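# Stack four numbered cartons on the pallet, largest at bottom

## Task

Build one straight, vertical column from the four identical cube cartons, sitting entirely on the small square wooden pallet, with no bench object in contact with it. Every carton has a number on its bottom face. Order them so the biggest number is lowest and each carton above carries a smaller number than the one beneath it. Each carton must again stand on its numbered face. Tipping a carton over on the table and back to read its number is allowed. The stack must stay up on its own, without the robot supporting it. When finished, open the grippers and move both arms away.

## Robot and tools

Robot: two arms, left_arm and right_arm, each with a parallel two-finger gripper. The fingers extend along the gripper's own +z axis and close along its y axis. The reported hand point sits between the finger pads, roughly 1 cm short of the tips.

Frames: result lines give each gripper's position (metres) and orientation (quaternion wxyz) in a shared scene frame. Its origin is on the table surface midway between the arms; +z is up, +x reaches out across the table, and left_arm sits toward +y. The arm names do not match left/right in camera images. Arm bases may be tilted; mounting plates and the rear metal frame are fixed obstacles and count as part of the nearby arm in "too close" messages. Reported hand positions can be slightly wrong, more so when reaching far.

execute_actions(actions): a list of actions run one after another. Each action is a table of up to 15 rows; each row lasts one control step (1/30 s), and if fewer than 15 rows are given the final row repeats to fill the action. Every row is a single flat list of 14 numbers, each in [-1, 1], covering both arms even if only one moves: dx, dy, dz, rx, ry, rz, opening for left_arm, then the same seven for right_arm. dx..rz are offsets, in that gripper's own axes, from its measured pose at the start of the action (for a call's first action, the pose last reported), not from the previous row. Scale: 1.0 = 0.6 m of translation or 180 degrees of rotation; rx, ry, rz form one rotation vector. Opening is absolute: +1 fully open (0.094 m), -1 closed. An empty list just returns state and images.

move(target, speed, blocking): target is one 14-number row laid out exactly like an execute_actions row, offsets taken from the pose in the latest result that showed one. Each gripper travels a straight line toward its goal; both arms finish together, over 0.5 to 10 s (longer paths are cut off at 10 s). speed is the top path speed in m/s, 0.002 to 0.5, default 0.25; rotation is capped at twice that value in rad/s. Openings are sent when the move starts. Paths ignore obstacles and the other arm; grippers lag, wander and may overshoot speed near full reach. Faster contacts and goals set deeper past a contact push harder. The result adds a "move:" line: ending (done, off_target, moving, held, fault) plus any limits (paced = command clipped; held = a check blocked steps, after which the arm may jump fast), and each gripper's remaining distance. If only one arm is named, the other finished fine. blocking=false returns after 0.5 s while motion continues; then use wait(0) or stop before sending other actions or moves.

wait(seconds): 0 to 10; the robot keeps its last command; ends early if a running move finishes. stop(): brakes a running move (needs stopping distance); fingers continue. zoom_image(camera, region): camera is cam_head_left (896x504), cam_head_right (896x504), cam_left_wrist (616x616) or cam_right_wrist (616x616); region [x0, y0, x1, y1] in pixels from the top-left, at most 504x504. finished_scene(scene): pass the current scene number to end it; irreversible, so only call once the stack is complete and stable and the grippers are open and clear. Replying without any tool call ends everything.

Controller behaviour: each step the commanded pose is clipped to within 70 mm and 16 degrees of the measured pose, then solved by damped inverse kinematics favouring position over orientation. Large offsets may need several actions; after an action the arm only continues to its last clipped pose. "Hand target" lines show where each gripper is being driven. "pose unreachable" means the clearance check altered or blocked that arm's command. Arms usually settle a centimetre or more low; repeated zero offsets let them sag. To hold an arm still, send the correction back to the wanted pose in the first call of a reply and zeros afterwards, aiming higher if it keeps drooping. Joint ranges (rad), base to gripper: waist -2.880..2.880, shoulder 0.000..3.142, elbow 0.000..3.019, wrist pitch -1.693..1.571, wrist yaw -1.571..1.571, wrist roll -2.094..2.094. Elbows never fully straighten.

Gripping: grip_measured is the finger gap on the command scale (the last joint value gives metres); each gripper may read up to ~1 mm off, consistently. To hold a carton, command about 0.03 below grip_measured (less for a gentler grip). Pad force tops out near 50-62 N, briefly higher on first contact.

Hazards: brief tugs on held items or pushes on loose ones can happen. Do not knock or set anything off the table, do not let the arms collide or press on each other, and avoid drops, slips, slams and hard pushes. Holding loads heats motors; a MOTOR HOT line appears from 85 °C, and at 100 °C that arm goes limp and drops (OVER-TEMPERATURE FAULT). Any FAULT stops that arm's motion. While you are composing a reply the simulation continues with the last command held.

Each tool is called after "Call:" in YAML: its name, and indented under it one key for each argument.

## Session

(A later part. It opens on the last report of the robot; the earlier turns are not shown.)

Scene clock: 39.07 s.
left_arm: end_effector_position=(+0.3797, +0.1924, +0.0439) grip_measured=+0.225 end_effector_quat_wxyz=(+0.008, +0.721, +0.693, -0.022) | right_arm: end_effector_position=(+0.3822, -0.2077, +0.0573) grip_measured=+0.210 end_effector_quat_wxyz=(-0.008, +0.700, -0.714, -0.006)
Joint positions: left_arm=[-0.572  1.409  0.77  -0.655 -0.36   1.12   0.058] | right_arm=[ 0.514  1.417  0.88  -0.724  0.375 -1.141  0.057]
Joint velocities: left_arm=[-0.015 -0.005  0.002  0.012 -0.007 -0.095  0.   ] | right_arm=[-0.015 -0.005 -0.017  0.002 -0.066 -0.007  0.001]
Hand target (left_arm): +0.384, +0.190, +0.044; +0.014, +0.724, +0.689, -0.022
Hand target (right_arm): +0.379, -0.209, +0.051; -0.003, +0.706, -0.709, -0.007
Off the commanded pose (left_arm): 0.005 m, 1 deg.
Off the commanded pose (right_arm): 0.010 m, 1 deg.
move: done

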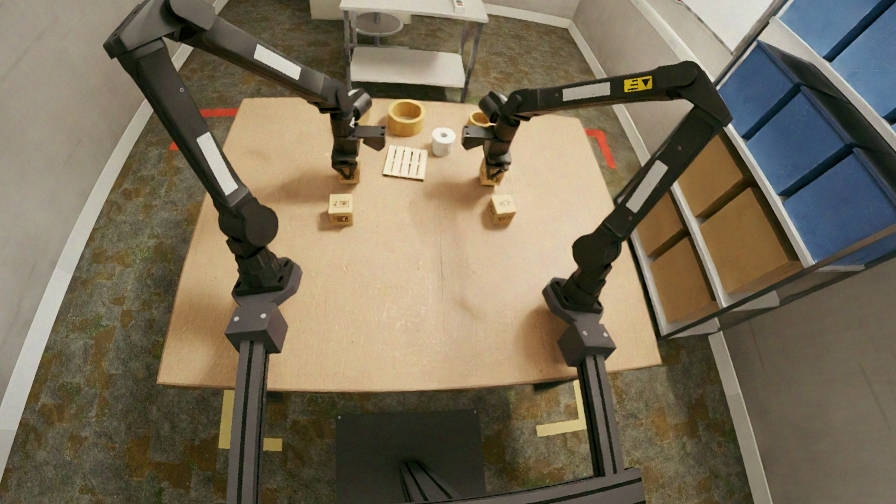

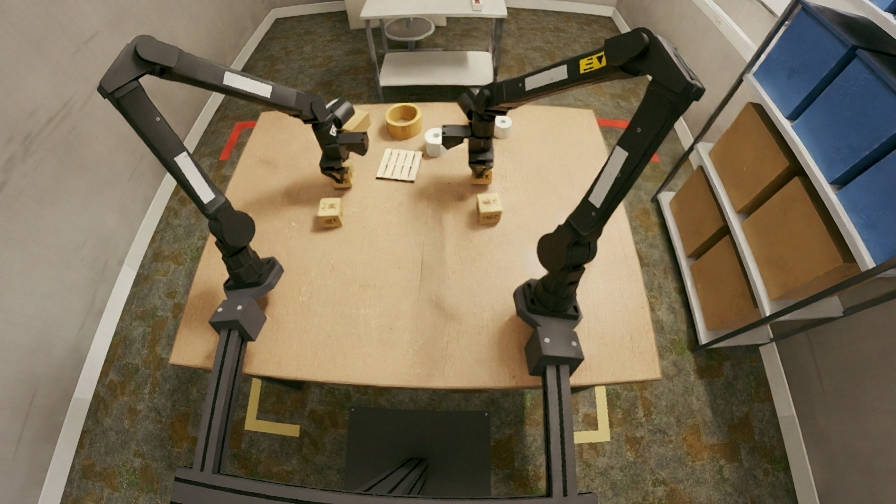

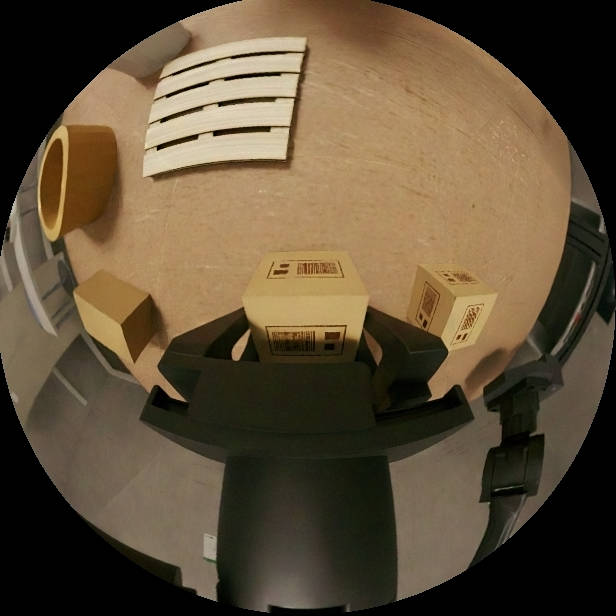

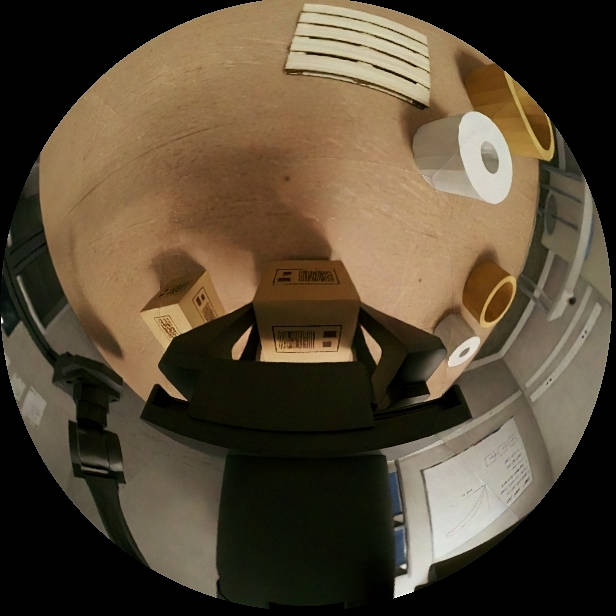

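Call:
move:
  target: [0,0,0.028,-0.006,0.013,0.01,0.16,0,0,0.048,-0.002,0.006,0,0.16]
  speed: 0.04

Call:
execute_actions:
  actions:
    - [[0,0,0,0,0,0,1,0,0,0,0,0,0,1]]
    - [[0,0,0,0,0,0,1,0,0,0,0,0,0,1]]

Call:
move:
  target: [0,0,-0.15,0,0,0,1,0,0,-0.14,0,0,0,1]

Call:
move:
  target: [0.01,-0.2,-0.01,0,0,0,1,0.015,0.18,-0.01,0,0,0,1]

Scene clock: 40.47 s.
left_arm: end_effector_position=(+0.3806, +0.1943, +0.0322) grip_measured=+0.225 end_effector_quat_wxyz=(+0.003, +0.726, +0.688, -0.002) | right_arm: end_effector_position=(+0.3863, -0.2037, +0.0396) grip_measured=+0.210 end_effector_quat_wxyz=(-0.009, +0.696, -0.718, -0.001)
Joint positions: left_arm=[-0.572  1.44   0.762 -0.613 -0.402  1.135  0.058] | right_arm=[ 0.505  1.464  0.88  -0.667  0.38  -1.143  0.057]
Joint velocities: left_arm=[ 0.005 -0.015 -0.007  0.012  0.007  0.022  0.   ] | right_arm=[-0.015 -0.005  0.002  0.002 -0.007  0.007  0.   ]
Hand target (left_arm): +0.379, +0.192, +0.027; +0.001, +0.732, +0.682, -0.001
Hand target (right_arm): +0.382, -0.208, +0.029; +0.001, +0.699, -0.715, -0.002
Off the commanded pose (left_arm): 0.006 m, 1 deg.
Off the commanded pose (right_arm): 0.012 m, 1 deg.
move: off_target (right_arm)

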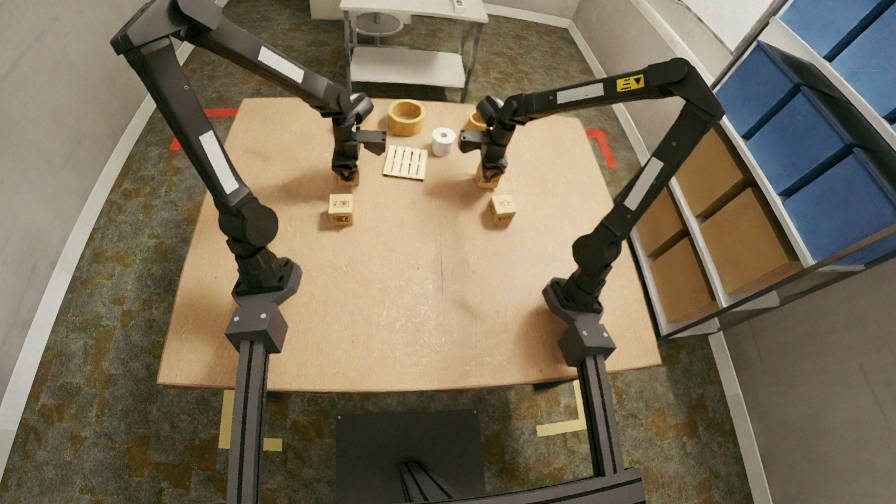

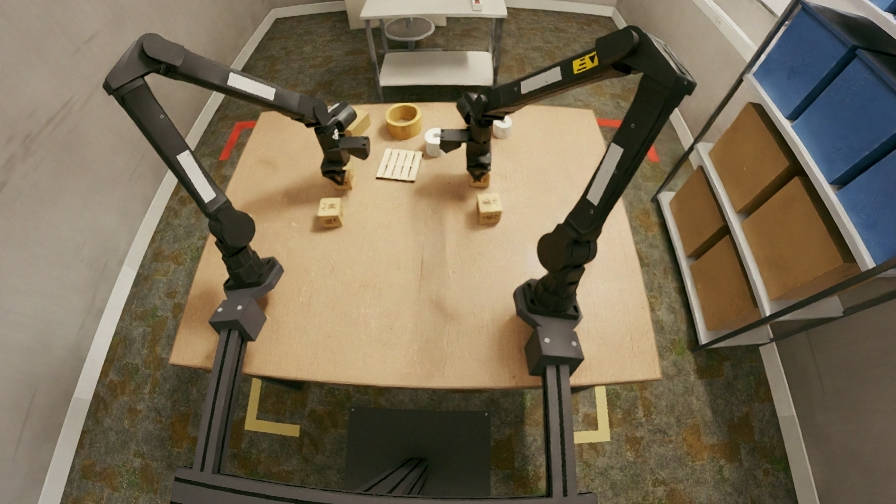

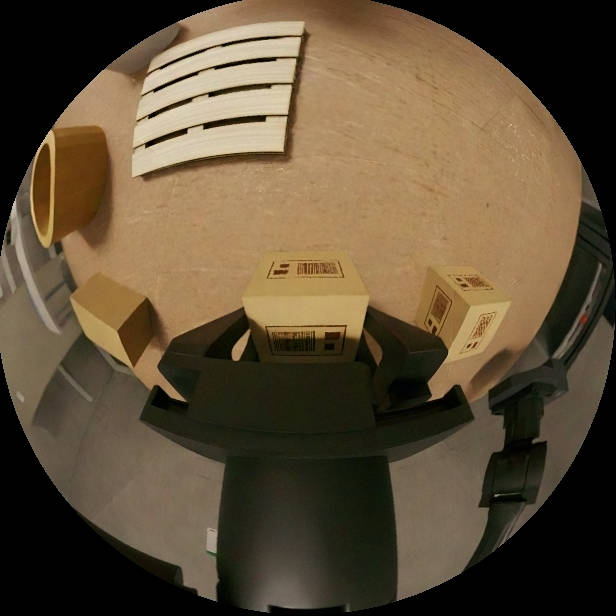

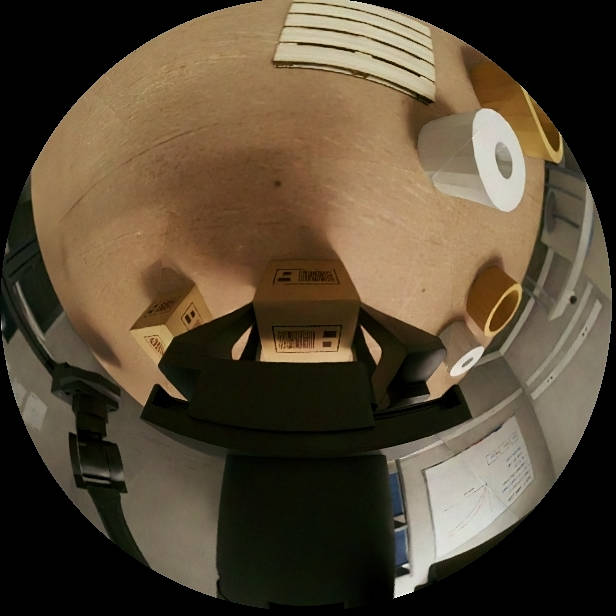

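Scene clock: 41.47 s.
left_arm: end_effector_position=(+0.3806, +0.1943, +0.0322) grip_measured=+1.000 end_effector_quat_wxyz=(+0.003, +0.726, +0.688, -0.002) | right_arm: end_effector_position=(+0.3863, -0.2037, +0.0396) grip_measured=+1.000 end_effector_quat_wxyz=(-0.009, +0.696, -0.718, -0.001)
Joint positions: left_arm=[-0.572  1.44   0.762 -0.613 -0.402  1.135  0.094] | right_arm=[ 0.505  1.464  0.88  -0.667  0.38  -1.143  0.094]
Joint velocities: left_arm=[-0.024 -0.005 -0.007 -0.012  0.051 -0.095  0.   ] | right_arm=[-0.005  0.005 -0.007 -0.007  0.037 -0.066  0.   ]
Hand target (left_arm): +0.381, +0.194, +0.032; +0.003, +0.726, +0.688, -0.002
Hand target (right_arm): +0.386, -0.204, +0.040; -0.009, +0.696, -0.718, -0.001
Off the commanded pose (left_arm): 0.000 m, 0 deg.
Off the commanded pose (right_arm): 0.000 m, 0 deg.

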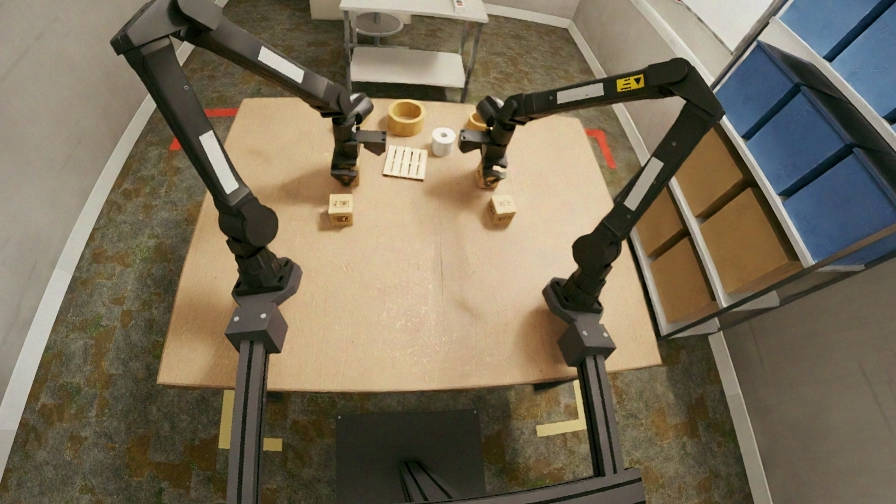

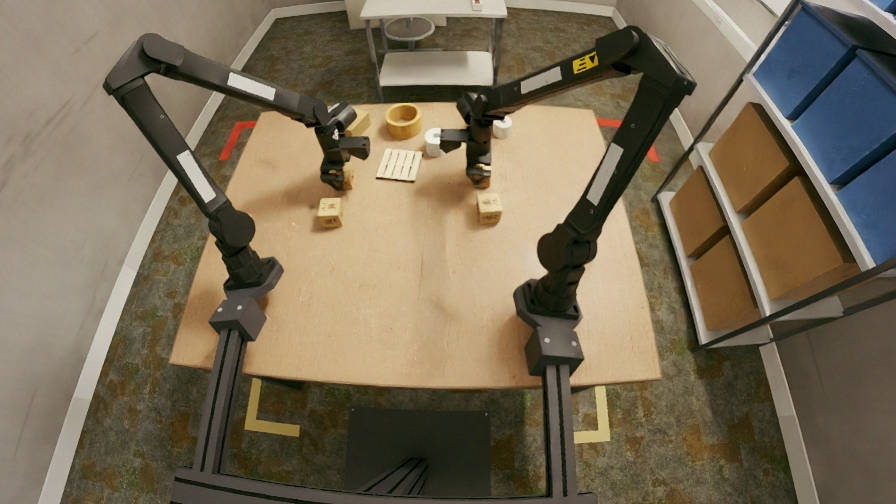

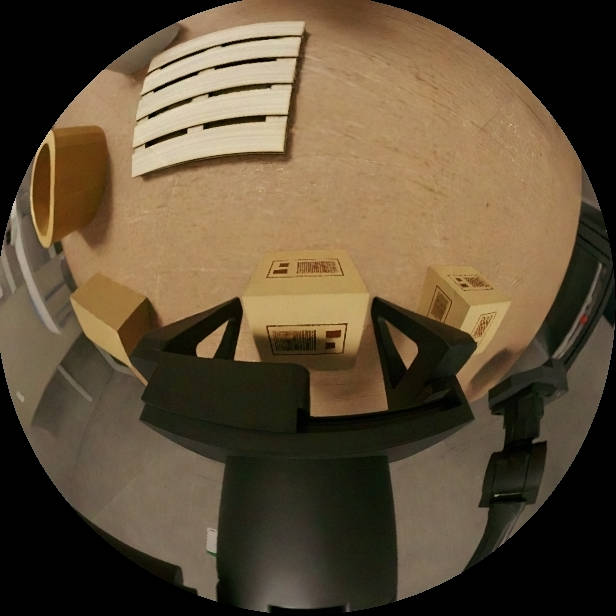

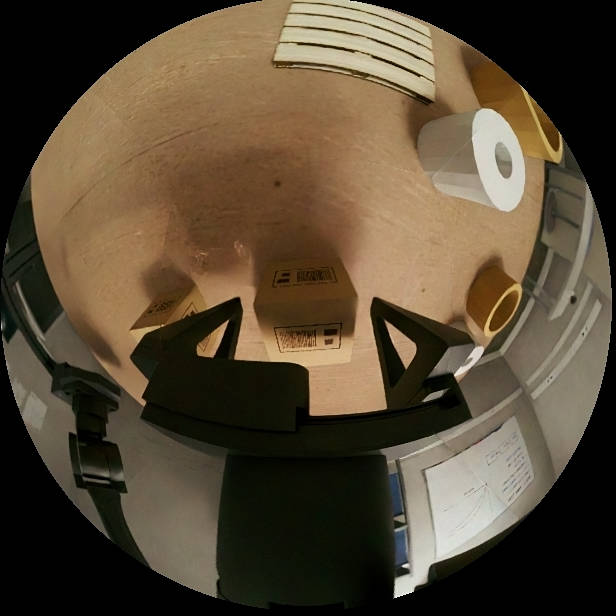

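Scene clock: 42.33 s.
left_arm: end_effector_position=(+0.3719, +0.1990, +0.1158) grip_measured=+1.000 end_effector_quat_wxyz=(-0.003, +0.731, +0.682, -0.004) | right_arm: end_effector_position=(+0.3697, -0.2092, +0.1117) grip_measured=+1.000 end_effector_quat_wxyz=(+0.005, +0.705, -0.710, -0.005)
Joint positions: left_arm=[-0.672  1.257  0.814 -0.905 -0.426  1.04   0.094] | right_arm=[ 0.585  1.312  0.91  -0.912  0.406 -1.07   0.094]
Joint velocities: left_arm=[-0.005  0.005  0.012 -0.007  0.066 -0.051  0.   ] | right_arm=[ 0.005 -0.024  0.012 -0.017 -0.022  0.037  0.   ]
Hand target (left_arm): +0.380, +0.195, +0.122; +0.003, +0.726, +0.688, -0.001
Hand target (right_arm): +0.384, -0.204, +0.123; -0.009, +0.696, -0.718, -0.000
Off the commanded pose (left_arm): 0.012 m, 1 deg.
Off the commanded pose (right_arm): 0.020 m, 2 deg.
move: off_target (left_arm, right_arm)

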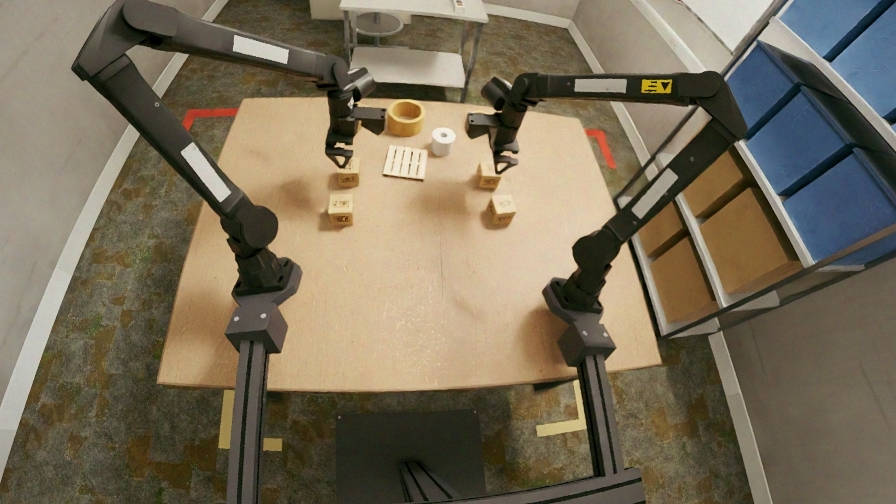

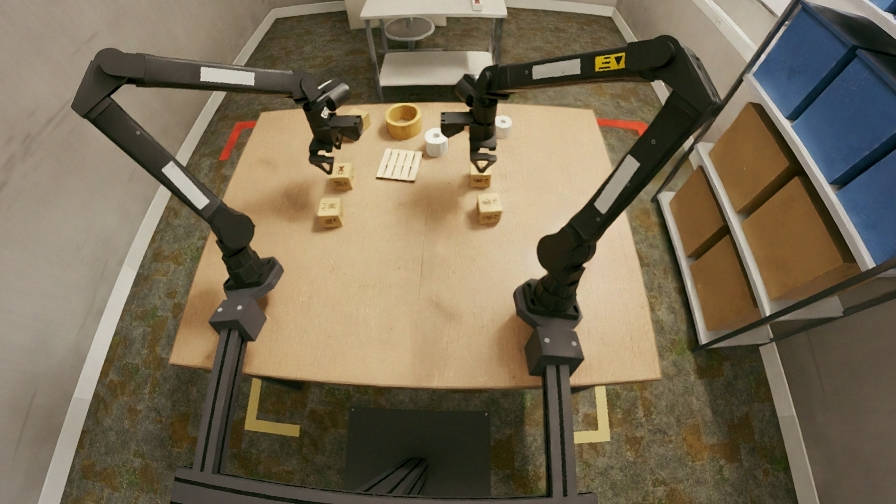

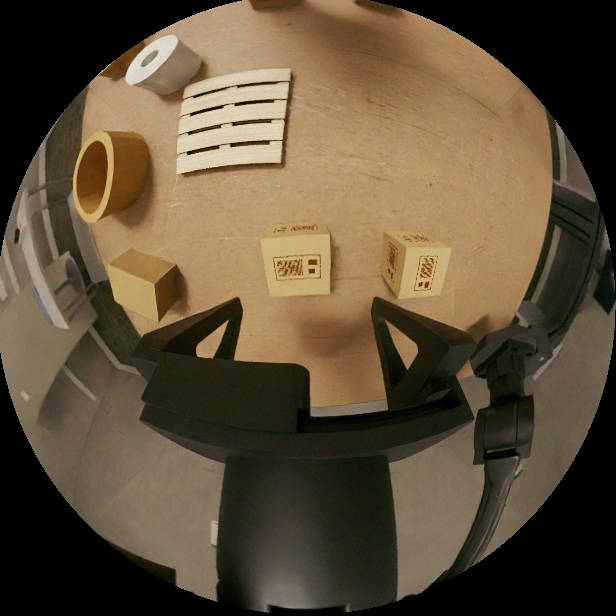

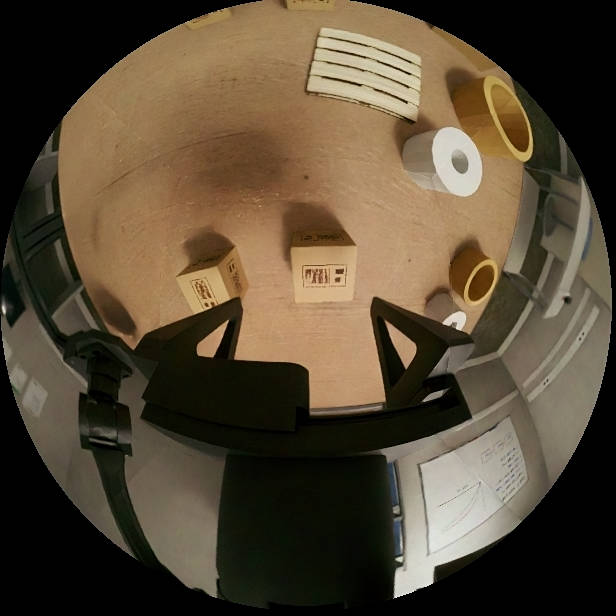

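Scene clock: 43.43 s.
left_arm: end_effector_position=(+0.2502, +0.2142, +0.1186) grip_measured=+1.000 end_effector_quat_wxyz=(-0.007, +0.736, +0.677, -0.005) | right_arm: end_effector_position=(+0.2636, -0.2172, +0.1143) grip_measured=+1.000 end_effector_quat_wxyz=(+0.009, +0.709, -0.705, -0.004)
Joint positions: left_arm=[-0.894  1.065  0.542 -0.939 -0.463  0.809  0.094] | right_arm=[ 0.734  1.133  0.653 -0.908  0.44  -0.92   0.094]
Joint velocities: left_arm=[-0.015 -0.005 -0.007  0.017 -0.007 -0.022  0.   ] | right_arm=[-0.005 -0.005  0.022 -0.007 -0.066  0.022  0.   ]
Hand target (left_arm): +0.253, +0.213, +0.123; -0.003, +0.731, +0.682, -0.003
Hand target (right_arm): +0.261, -0.218, +0.117; +0.007, +0.705, -0.709, -0.004
Off the commanded pose (left_arm): 0.005 m, 1 deg.
Off the commanded pose (right_arm): 0.005 m, 1 deg.
move: done

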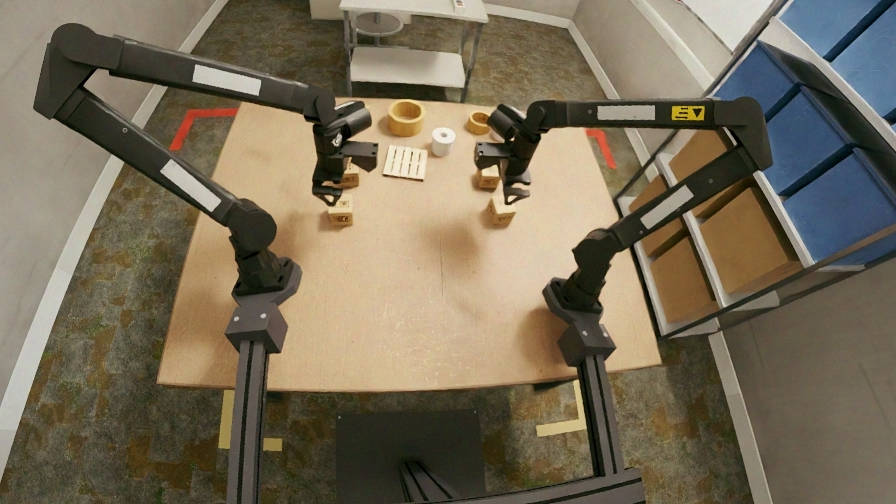

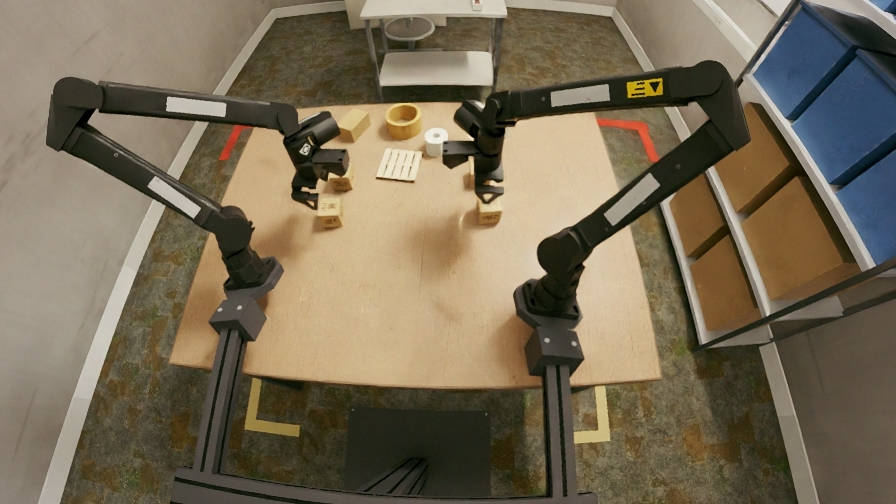

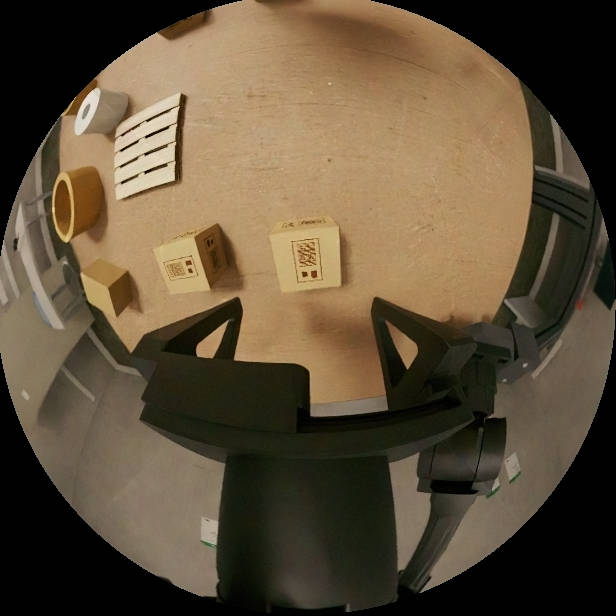

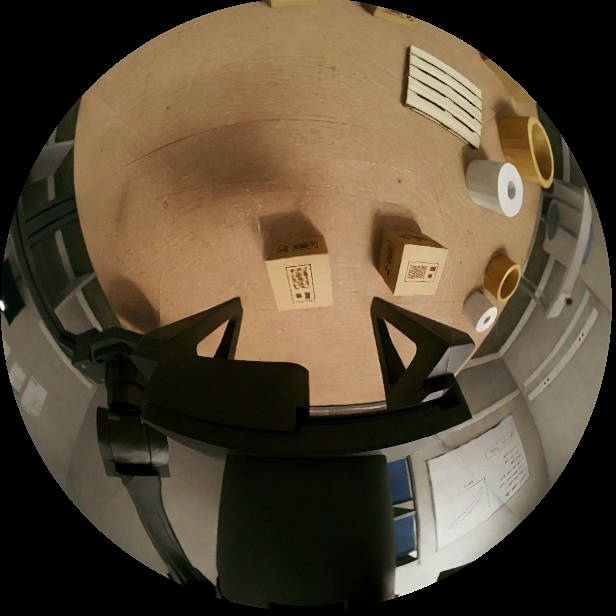

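Call:
move:
  target: [-0.016,-0.005,0.155,-0.005,0,-0.02,1,0.022,0.014,0.15,0.005,0,-0.015,1]
  speed: 0.1

Scene clock: 44.93 s.
left_arm: end_effector_position=(+0.2441, +0.2046, +0.0282) grip_measured=+1.000 end_effector_quat_wxyz=(-0.001, +0.713, +0.701, +0.002) | right_arm: end_effector_position=(+0.2593, -0.2276, +0.0325) grip_measured=+1.000 end_effector_quat_wxyz=(-0.007, +0.720, -0.694, +0.002)
Joint positions: left_arm=[-0.776  1.327  0.438 -0.5   -0.458  0.877  0.094] | right_arm=[ 0.592  1.281  0.524 -0.531  0.413 -1.12   0.094]
Joint velocities: left_arm=[-0.015 -0.005 -0.012  0.007  0.037  0.007  0.   ] | right_arm=[ 0.015 -0.005  0.002 -0.007 -0.022 -0.081  0.   ]
Hand target (left_arm): +0.245, +0.205, +0.026; -0.002, +0.715, +0.699, +0.000
Hand target (right_arm): +0.255, -0.231, +0.026; +0.002, +0.725, -0.689, -0.000
Off the commanded pose (left_arm): 0.003 m, 0 deg.
Off the commanded pose (right_arm): 0.010 m, 1 deg.
move: done

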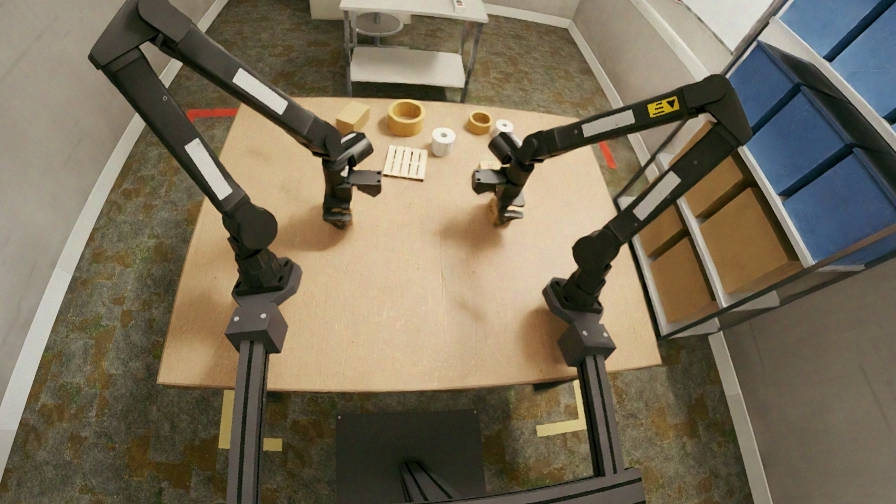

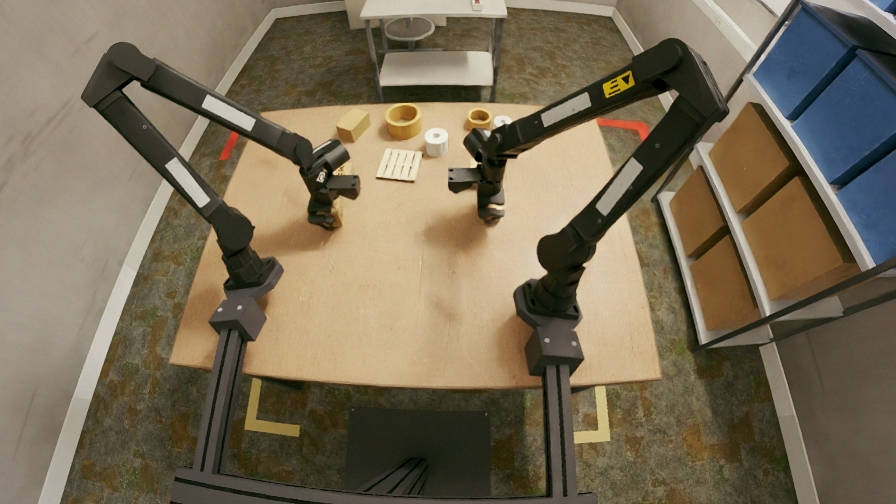

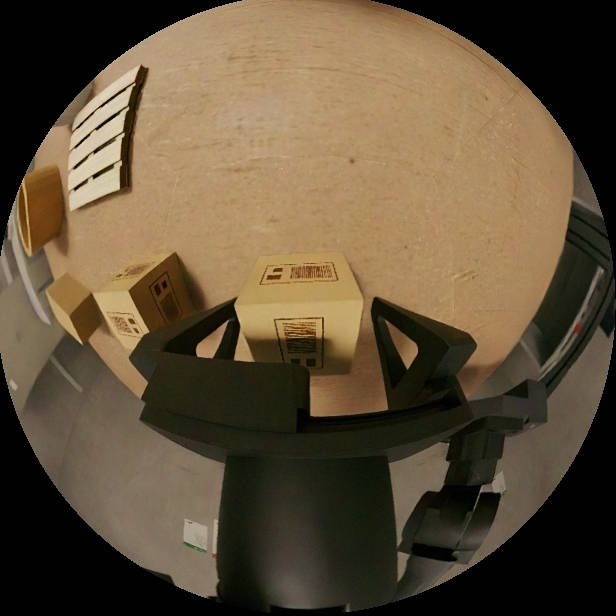

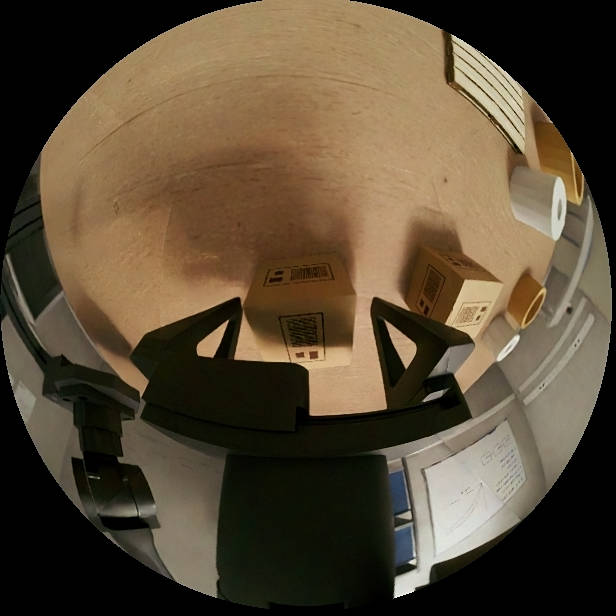

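Call:
execute_actions:
  actions:
    - [[0,0,0,0,0,0,0.16,0,0,0,0,0,0,0.16]]
    - [[0,0,0,0,0,0,0.16,0,0,0,0,0,0,0.16]]

Call:
move:
  target: [0,0,0,0,0,0,0.16,-0.1,0,-0.17,0,0,0,0.16]

Call:
move:
  target: [0,0,0,0,0,0,0.16,-0.36,-0.32,-0.02,0,0,0.055,0.16]

Scene clock: 46.23 s.
left_arm: end_effector_position=(+0.2441, +0.2046, +0.0282) grip_measured=+0.227 end_effector_quat_wxyz=(-0.001, +0.713, +0.701, +0.002) | right_arm: end_effector_position=(+0.2593, -0.2276, +0.0325) grip_measured=+0.229 end_effector_quat_wxyz=(-0.007, +0.721, -0.693, +0.002)
Joint positions: left_arm=[-0.776  1.327  0.438 -0.5   -0.458  0.878  0.058] | right_arm=[ 0.592  1.281  0.524 -0.531  0.413 -1.122  0.058]
Joint velocities: left_arm=[ 0.005  0.005 -0.002  0.007  0.022 -0.125 -0.   ] | right_arm=[-0.005 -0.005 -0.017  0.002  0.007 -0.066  0.   ]
Hand target (left_arm): +0.244, +0.205, +0.028; -0.001, +0.713, +0.701, +0.002
Hand target (right_arm): +0.259, -0.228, +0.032; -0.007, +0.721, -0.693, +0.002
Off the commanded pose (left_arm): 0.000 m, 0 deg.
Off the commanded pose (right_arm): 0.000 m, 0 deg.

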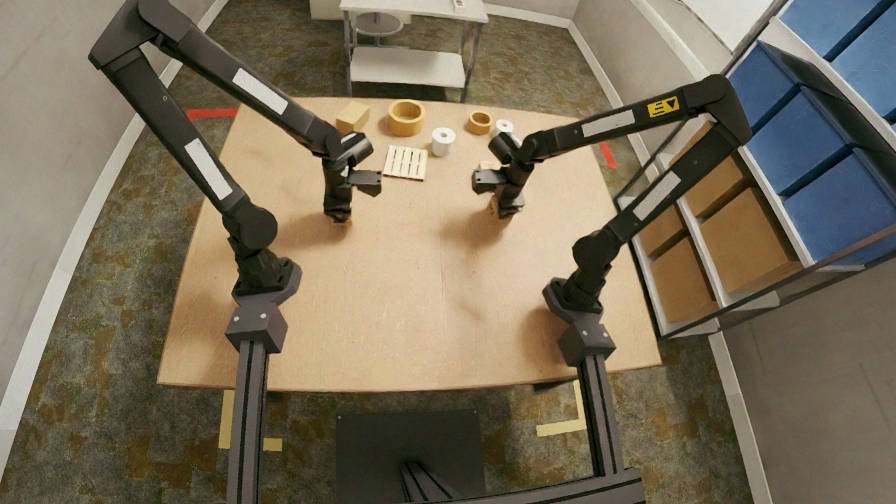

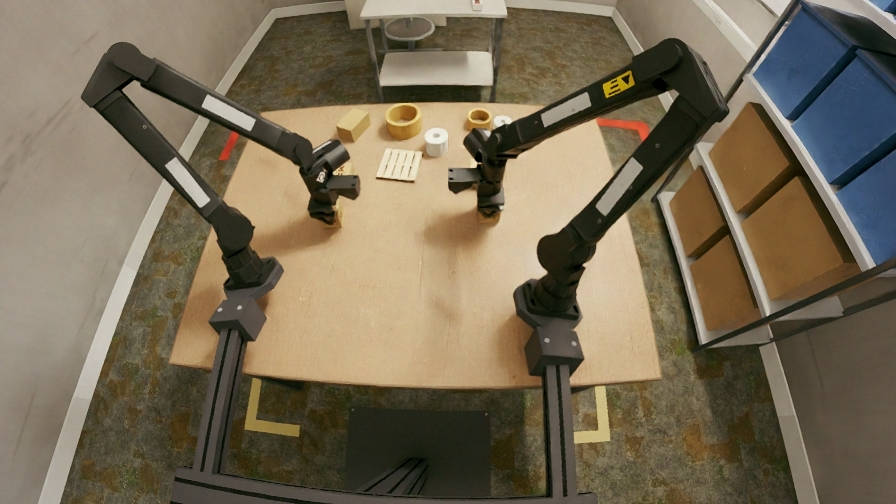

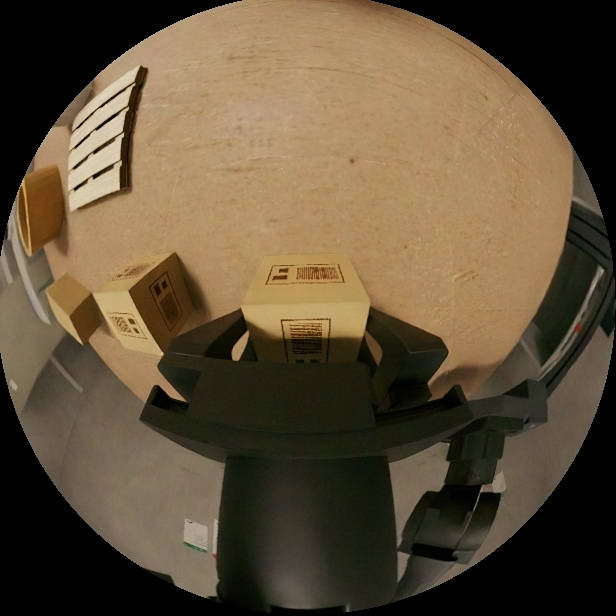

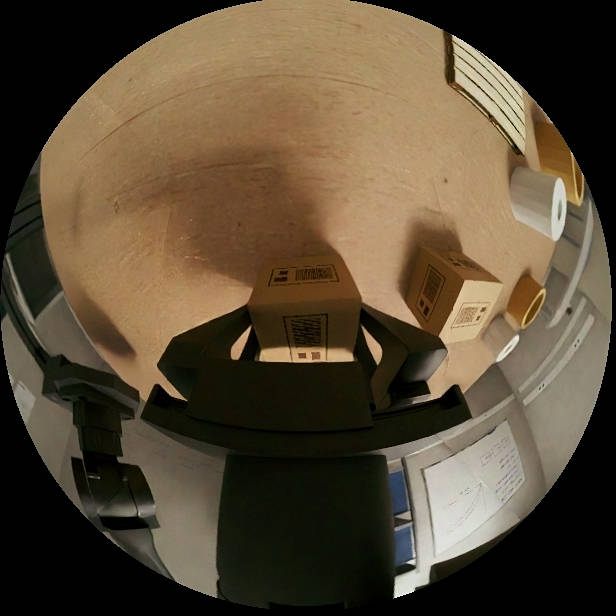

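Scene clock: 47.33 s.
left_arm: end_effector_position=(+0.2441, +0.2046, +0.0282) grip_measured=+0.227 end_effector_quat_wxyz=(-0.001, +0.713, +0.701, +0.002) | right_arm: end_effector_position=(+0.2415, -0.1767, +0.1209) grip_measured=+0.229 end_effector_quat_wxyz=(+0.012, +0.731, -0.682, +0.004)
Joint positions: left_arm=[-0.776  1.327  0.438 -0.5   -0.458  0.878  0.058] | right_arm=[ 0.896  1.216  0.678 -0.937  0.48  -0.803  0.058]
Joint velocities: left_arm=[-0.005 -0.005 -0.007 -0.002  0.022  0.022  0.001] | right_arm=[-0.005 -0.015  0.002  0.002 -0.022  0.037 -0.   ]
Hand target (left_arm): +0.244, +0.205, +0.028; -0.001, +0.713, +0.701, +0.002
Hand target (right_arm): +0.255, -0.169, +0.133; -0.004, +0.721, -0.693, +0.004
Off the commanded pose (left_arm): 0.000 m, 0 deg.
Off the commanded pose (right_arm): 0.021 m, 3 deg.
move: off_target (right_arm)

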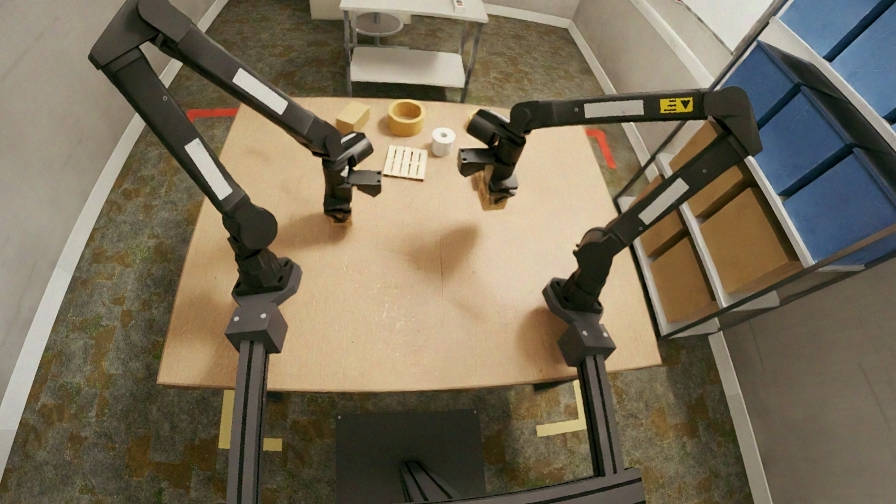

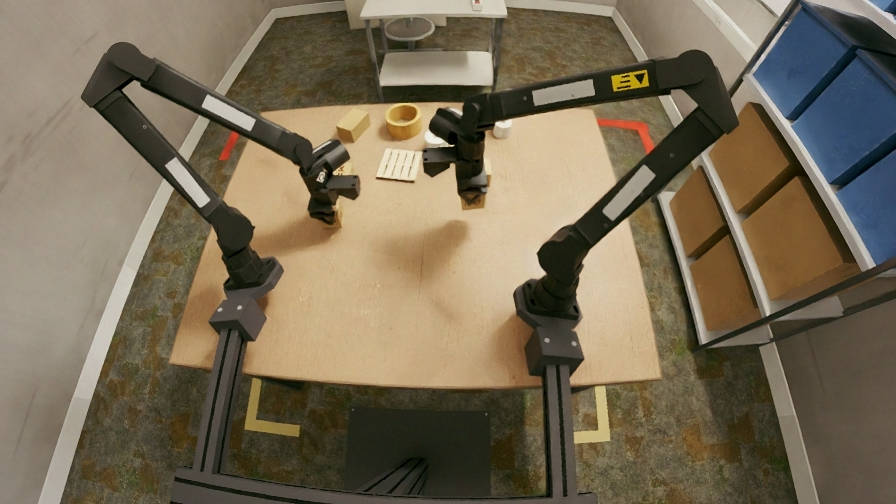

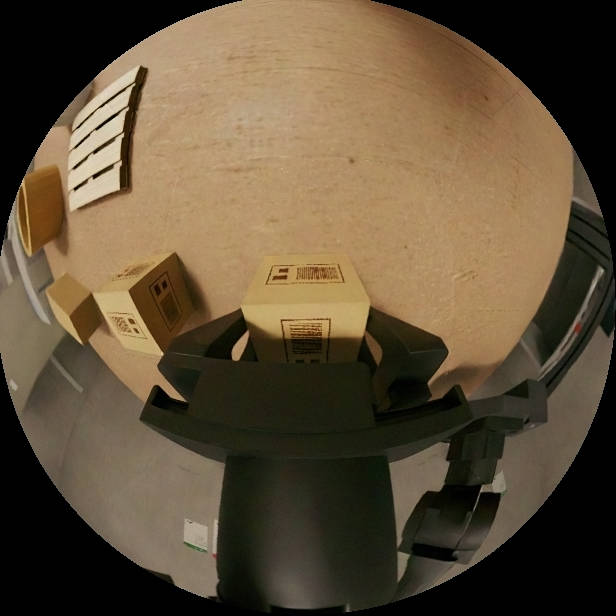

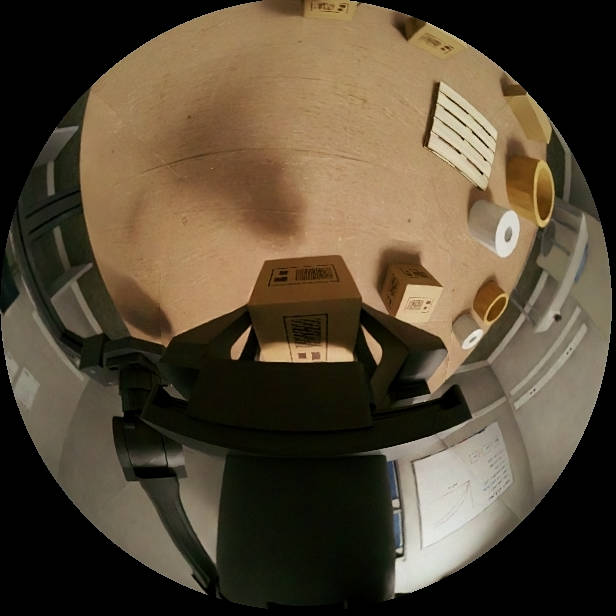

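Scene clock: 49.00 s.
left_arm: end_effector_position=(+0.2441, +0.2046, +0.0282) grip_measured=+0.227 end_effector_quat_wxyz=(-0.001, +0.713, +0.701, +0.002) | right_arm: end_effector_position=(+0.4156, +0.0343, +0.1221) grip_measured=+0.229 end_effector_quat_wxyz=(+0.022, +0.673, -0.739, +0.006)
Joint positions: left_arm=[-0.776  1.327  0.438 -0.5   -0.458  0.878  0.058] | right_arm=[ 0.921  1.877  1.532 -1.167  0.482 -0.6    0.058]
Joint velocities: left_arm=[-0.015 -0.005 -0.007 -0.007 -0.051  0.051  0.   ] | right_arm=[-0.005 -0.005  0.007 -0.012 -0.007 -0.051  0.001]
Hand target (left_arm): +0.244, +0.205, +0.028; -0.001, +0.713, +0.701, +0.002
Hand target (right_arm): +0.420, +0.051, +0.129; -0.012, -0.670, +0.742, -0.005
Off the commanded pose (left_arm): 0.000 m, 0 deg.
Off the commanded pose (right_arm): 0.019 m, 1 deg.
move: off_target (right_arm)

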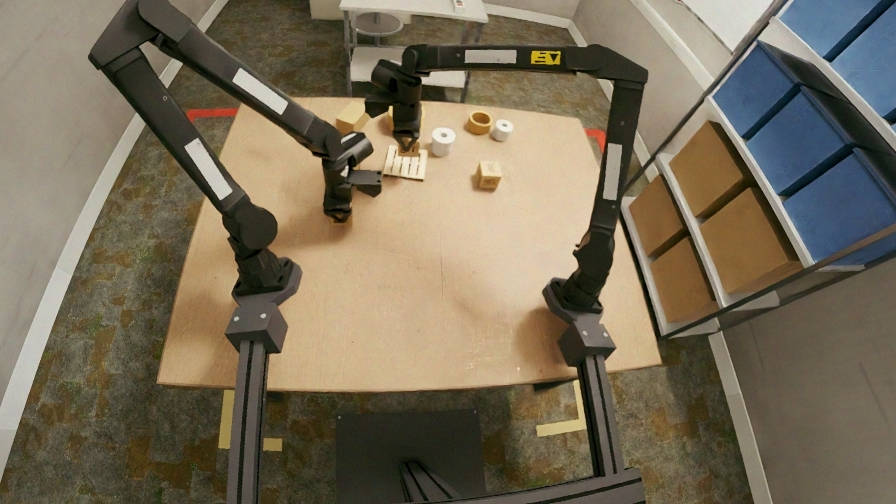

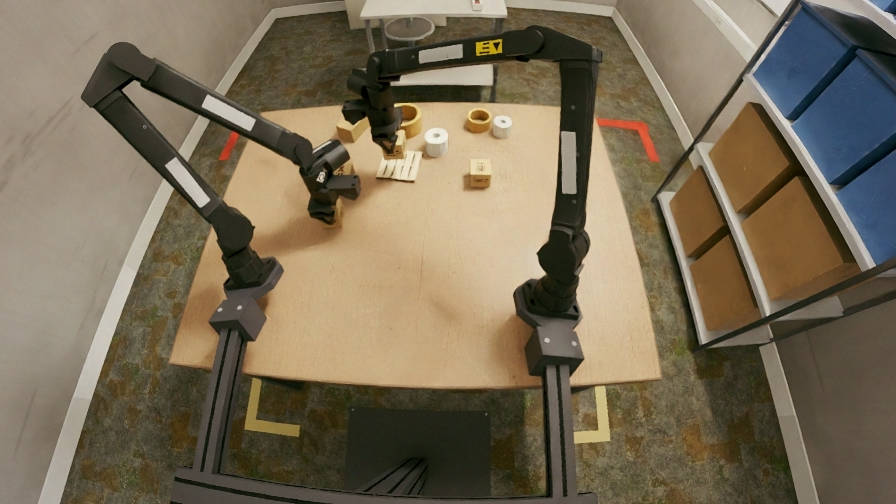

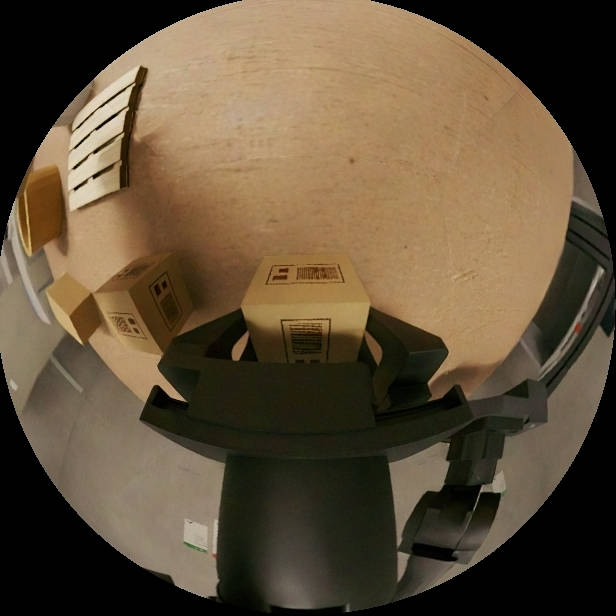

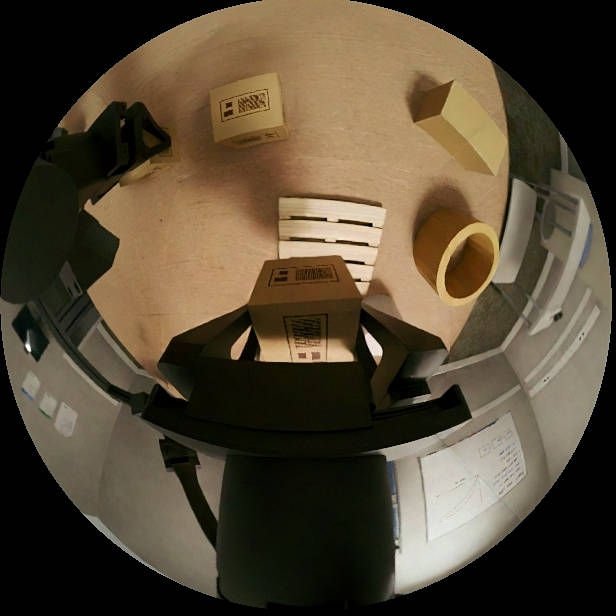

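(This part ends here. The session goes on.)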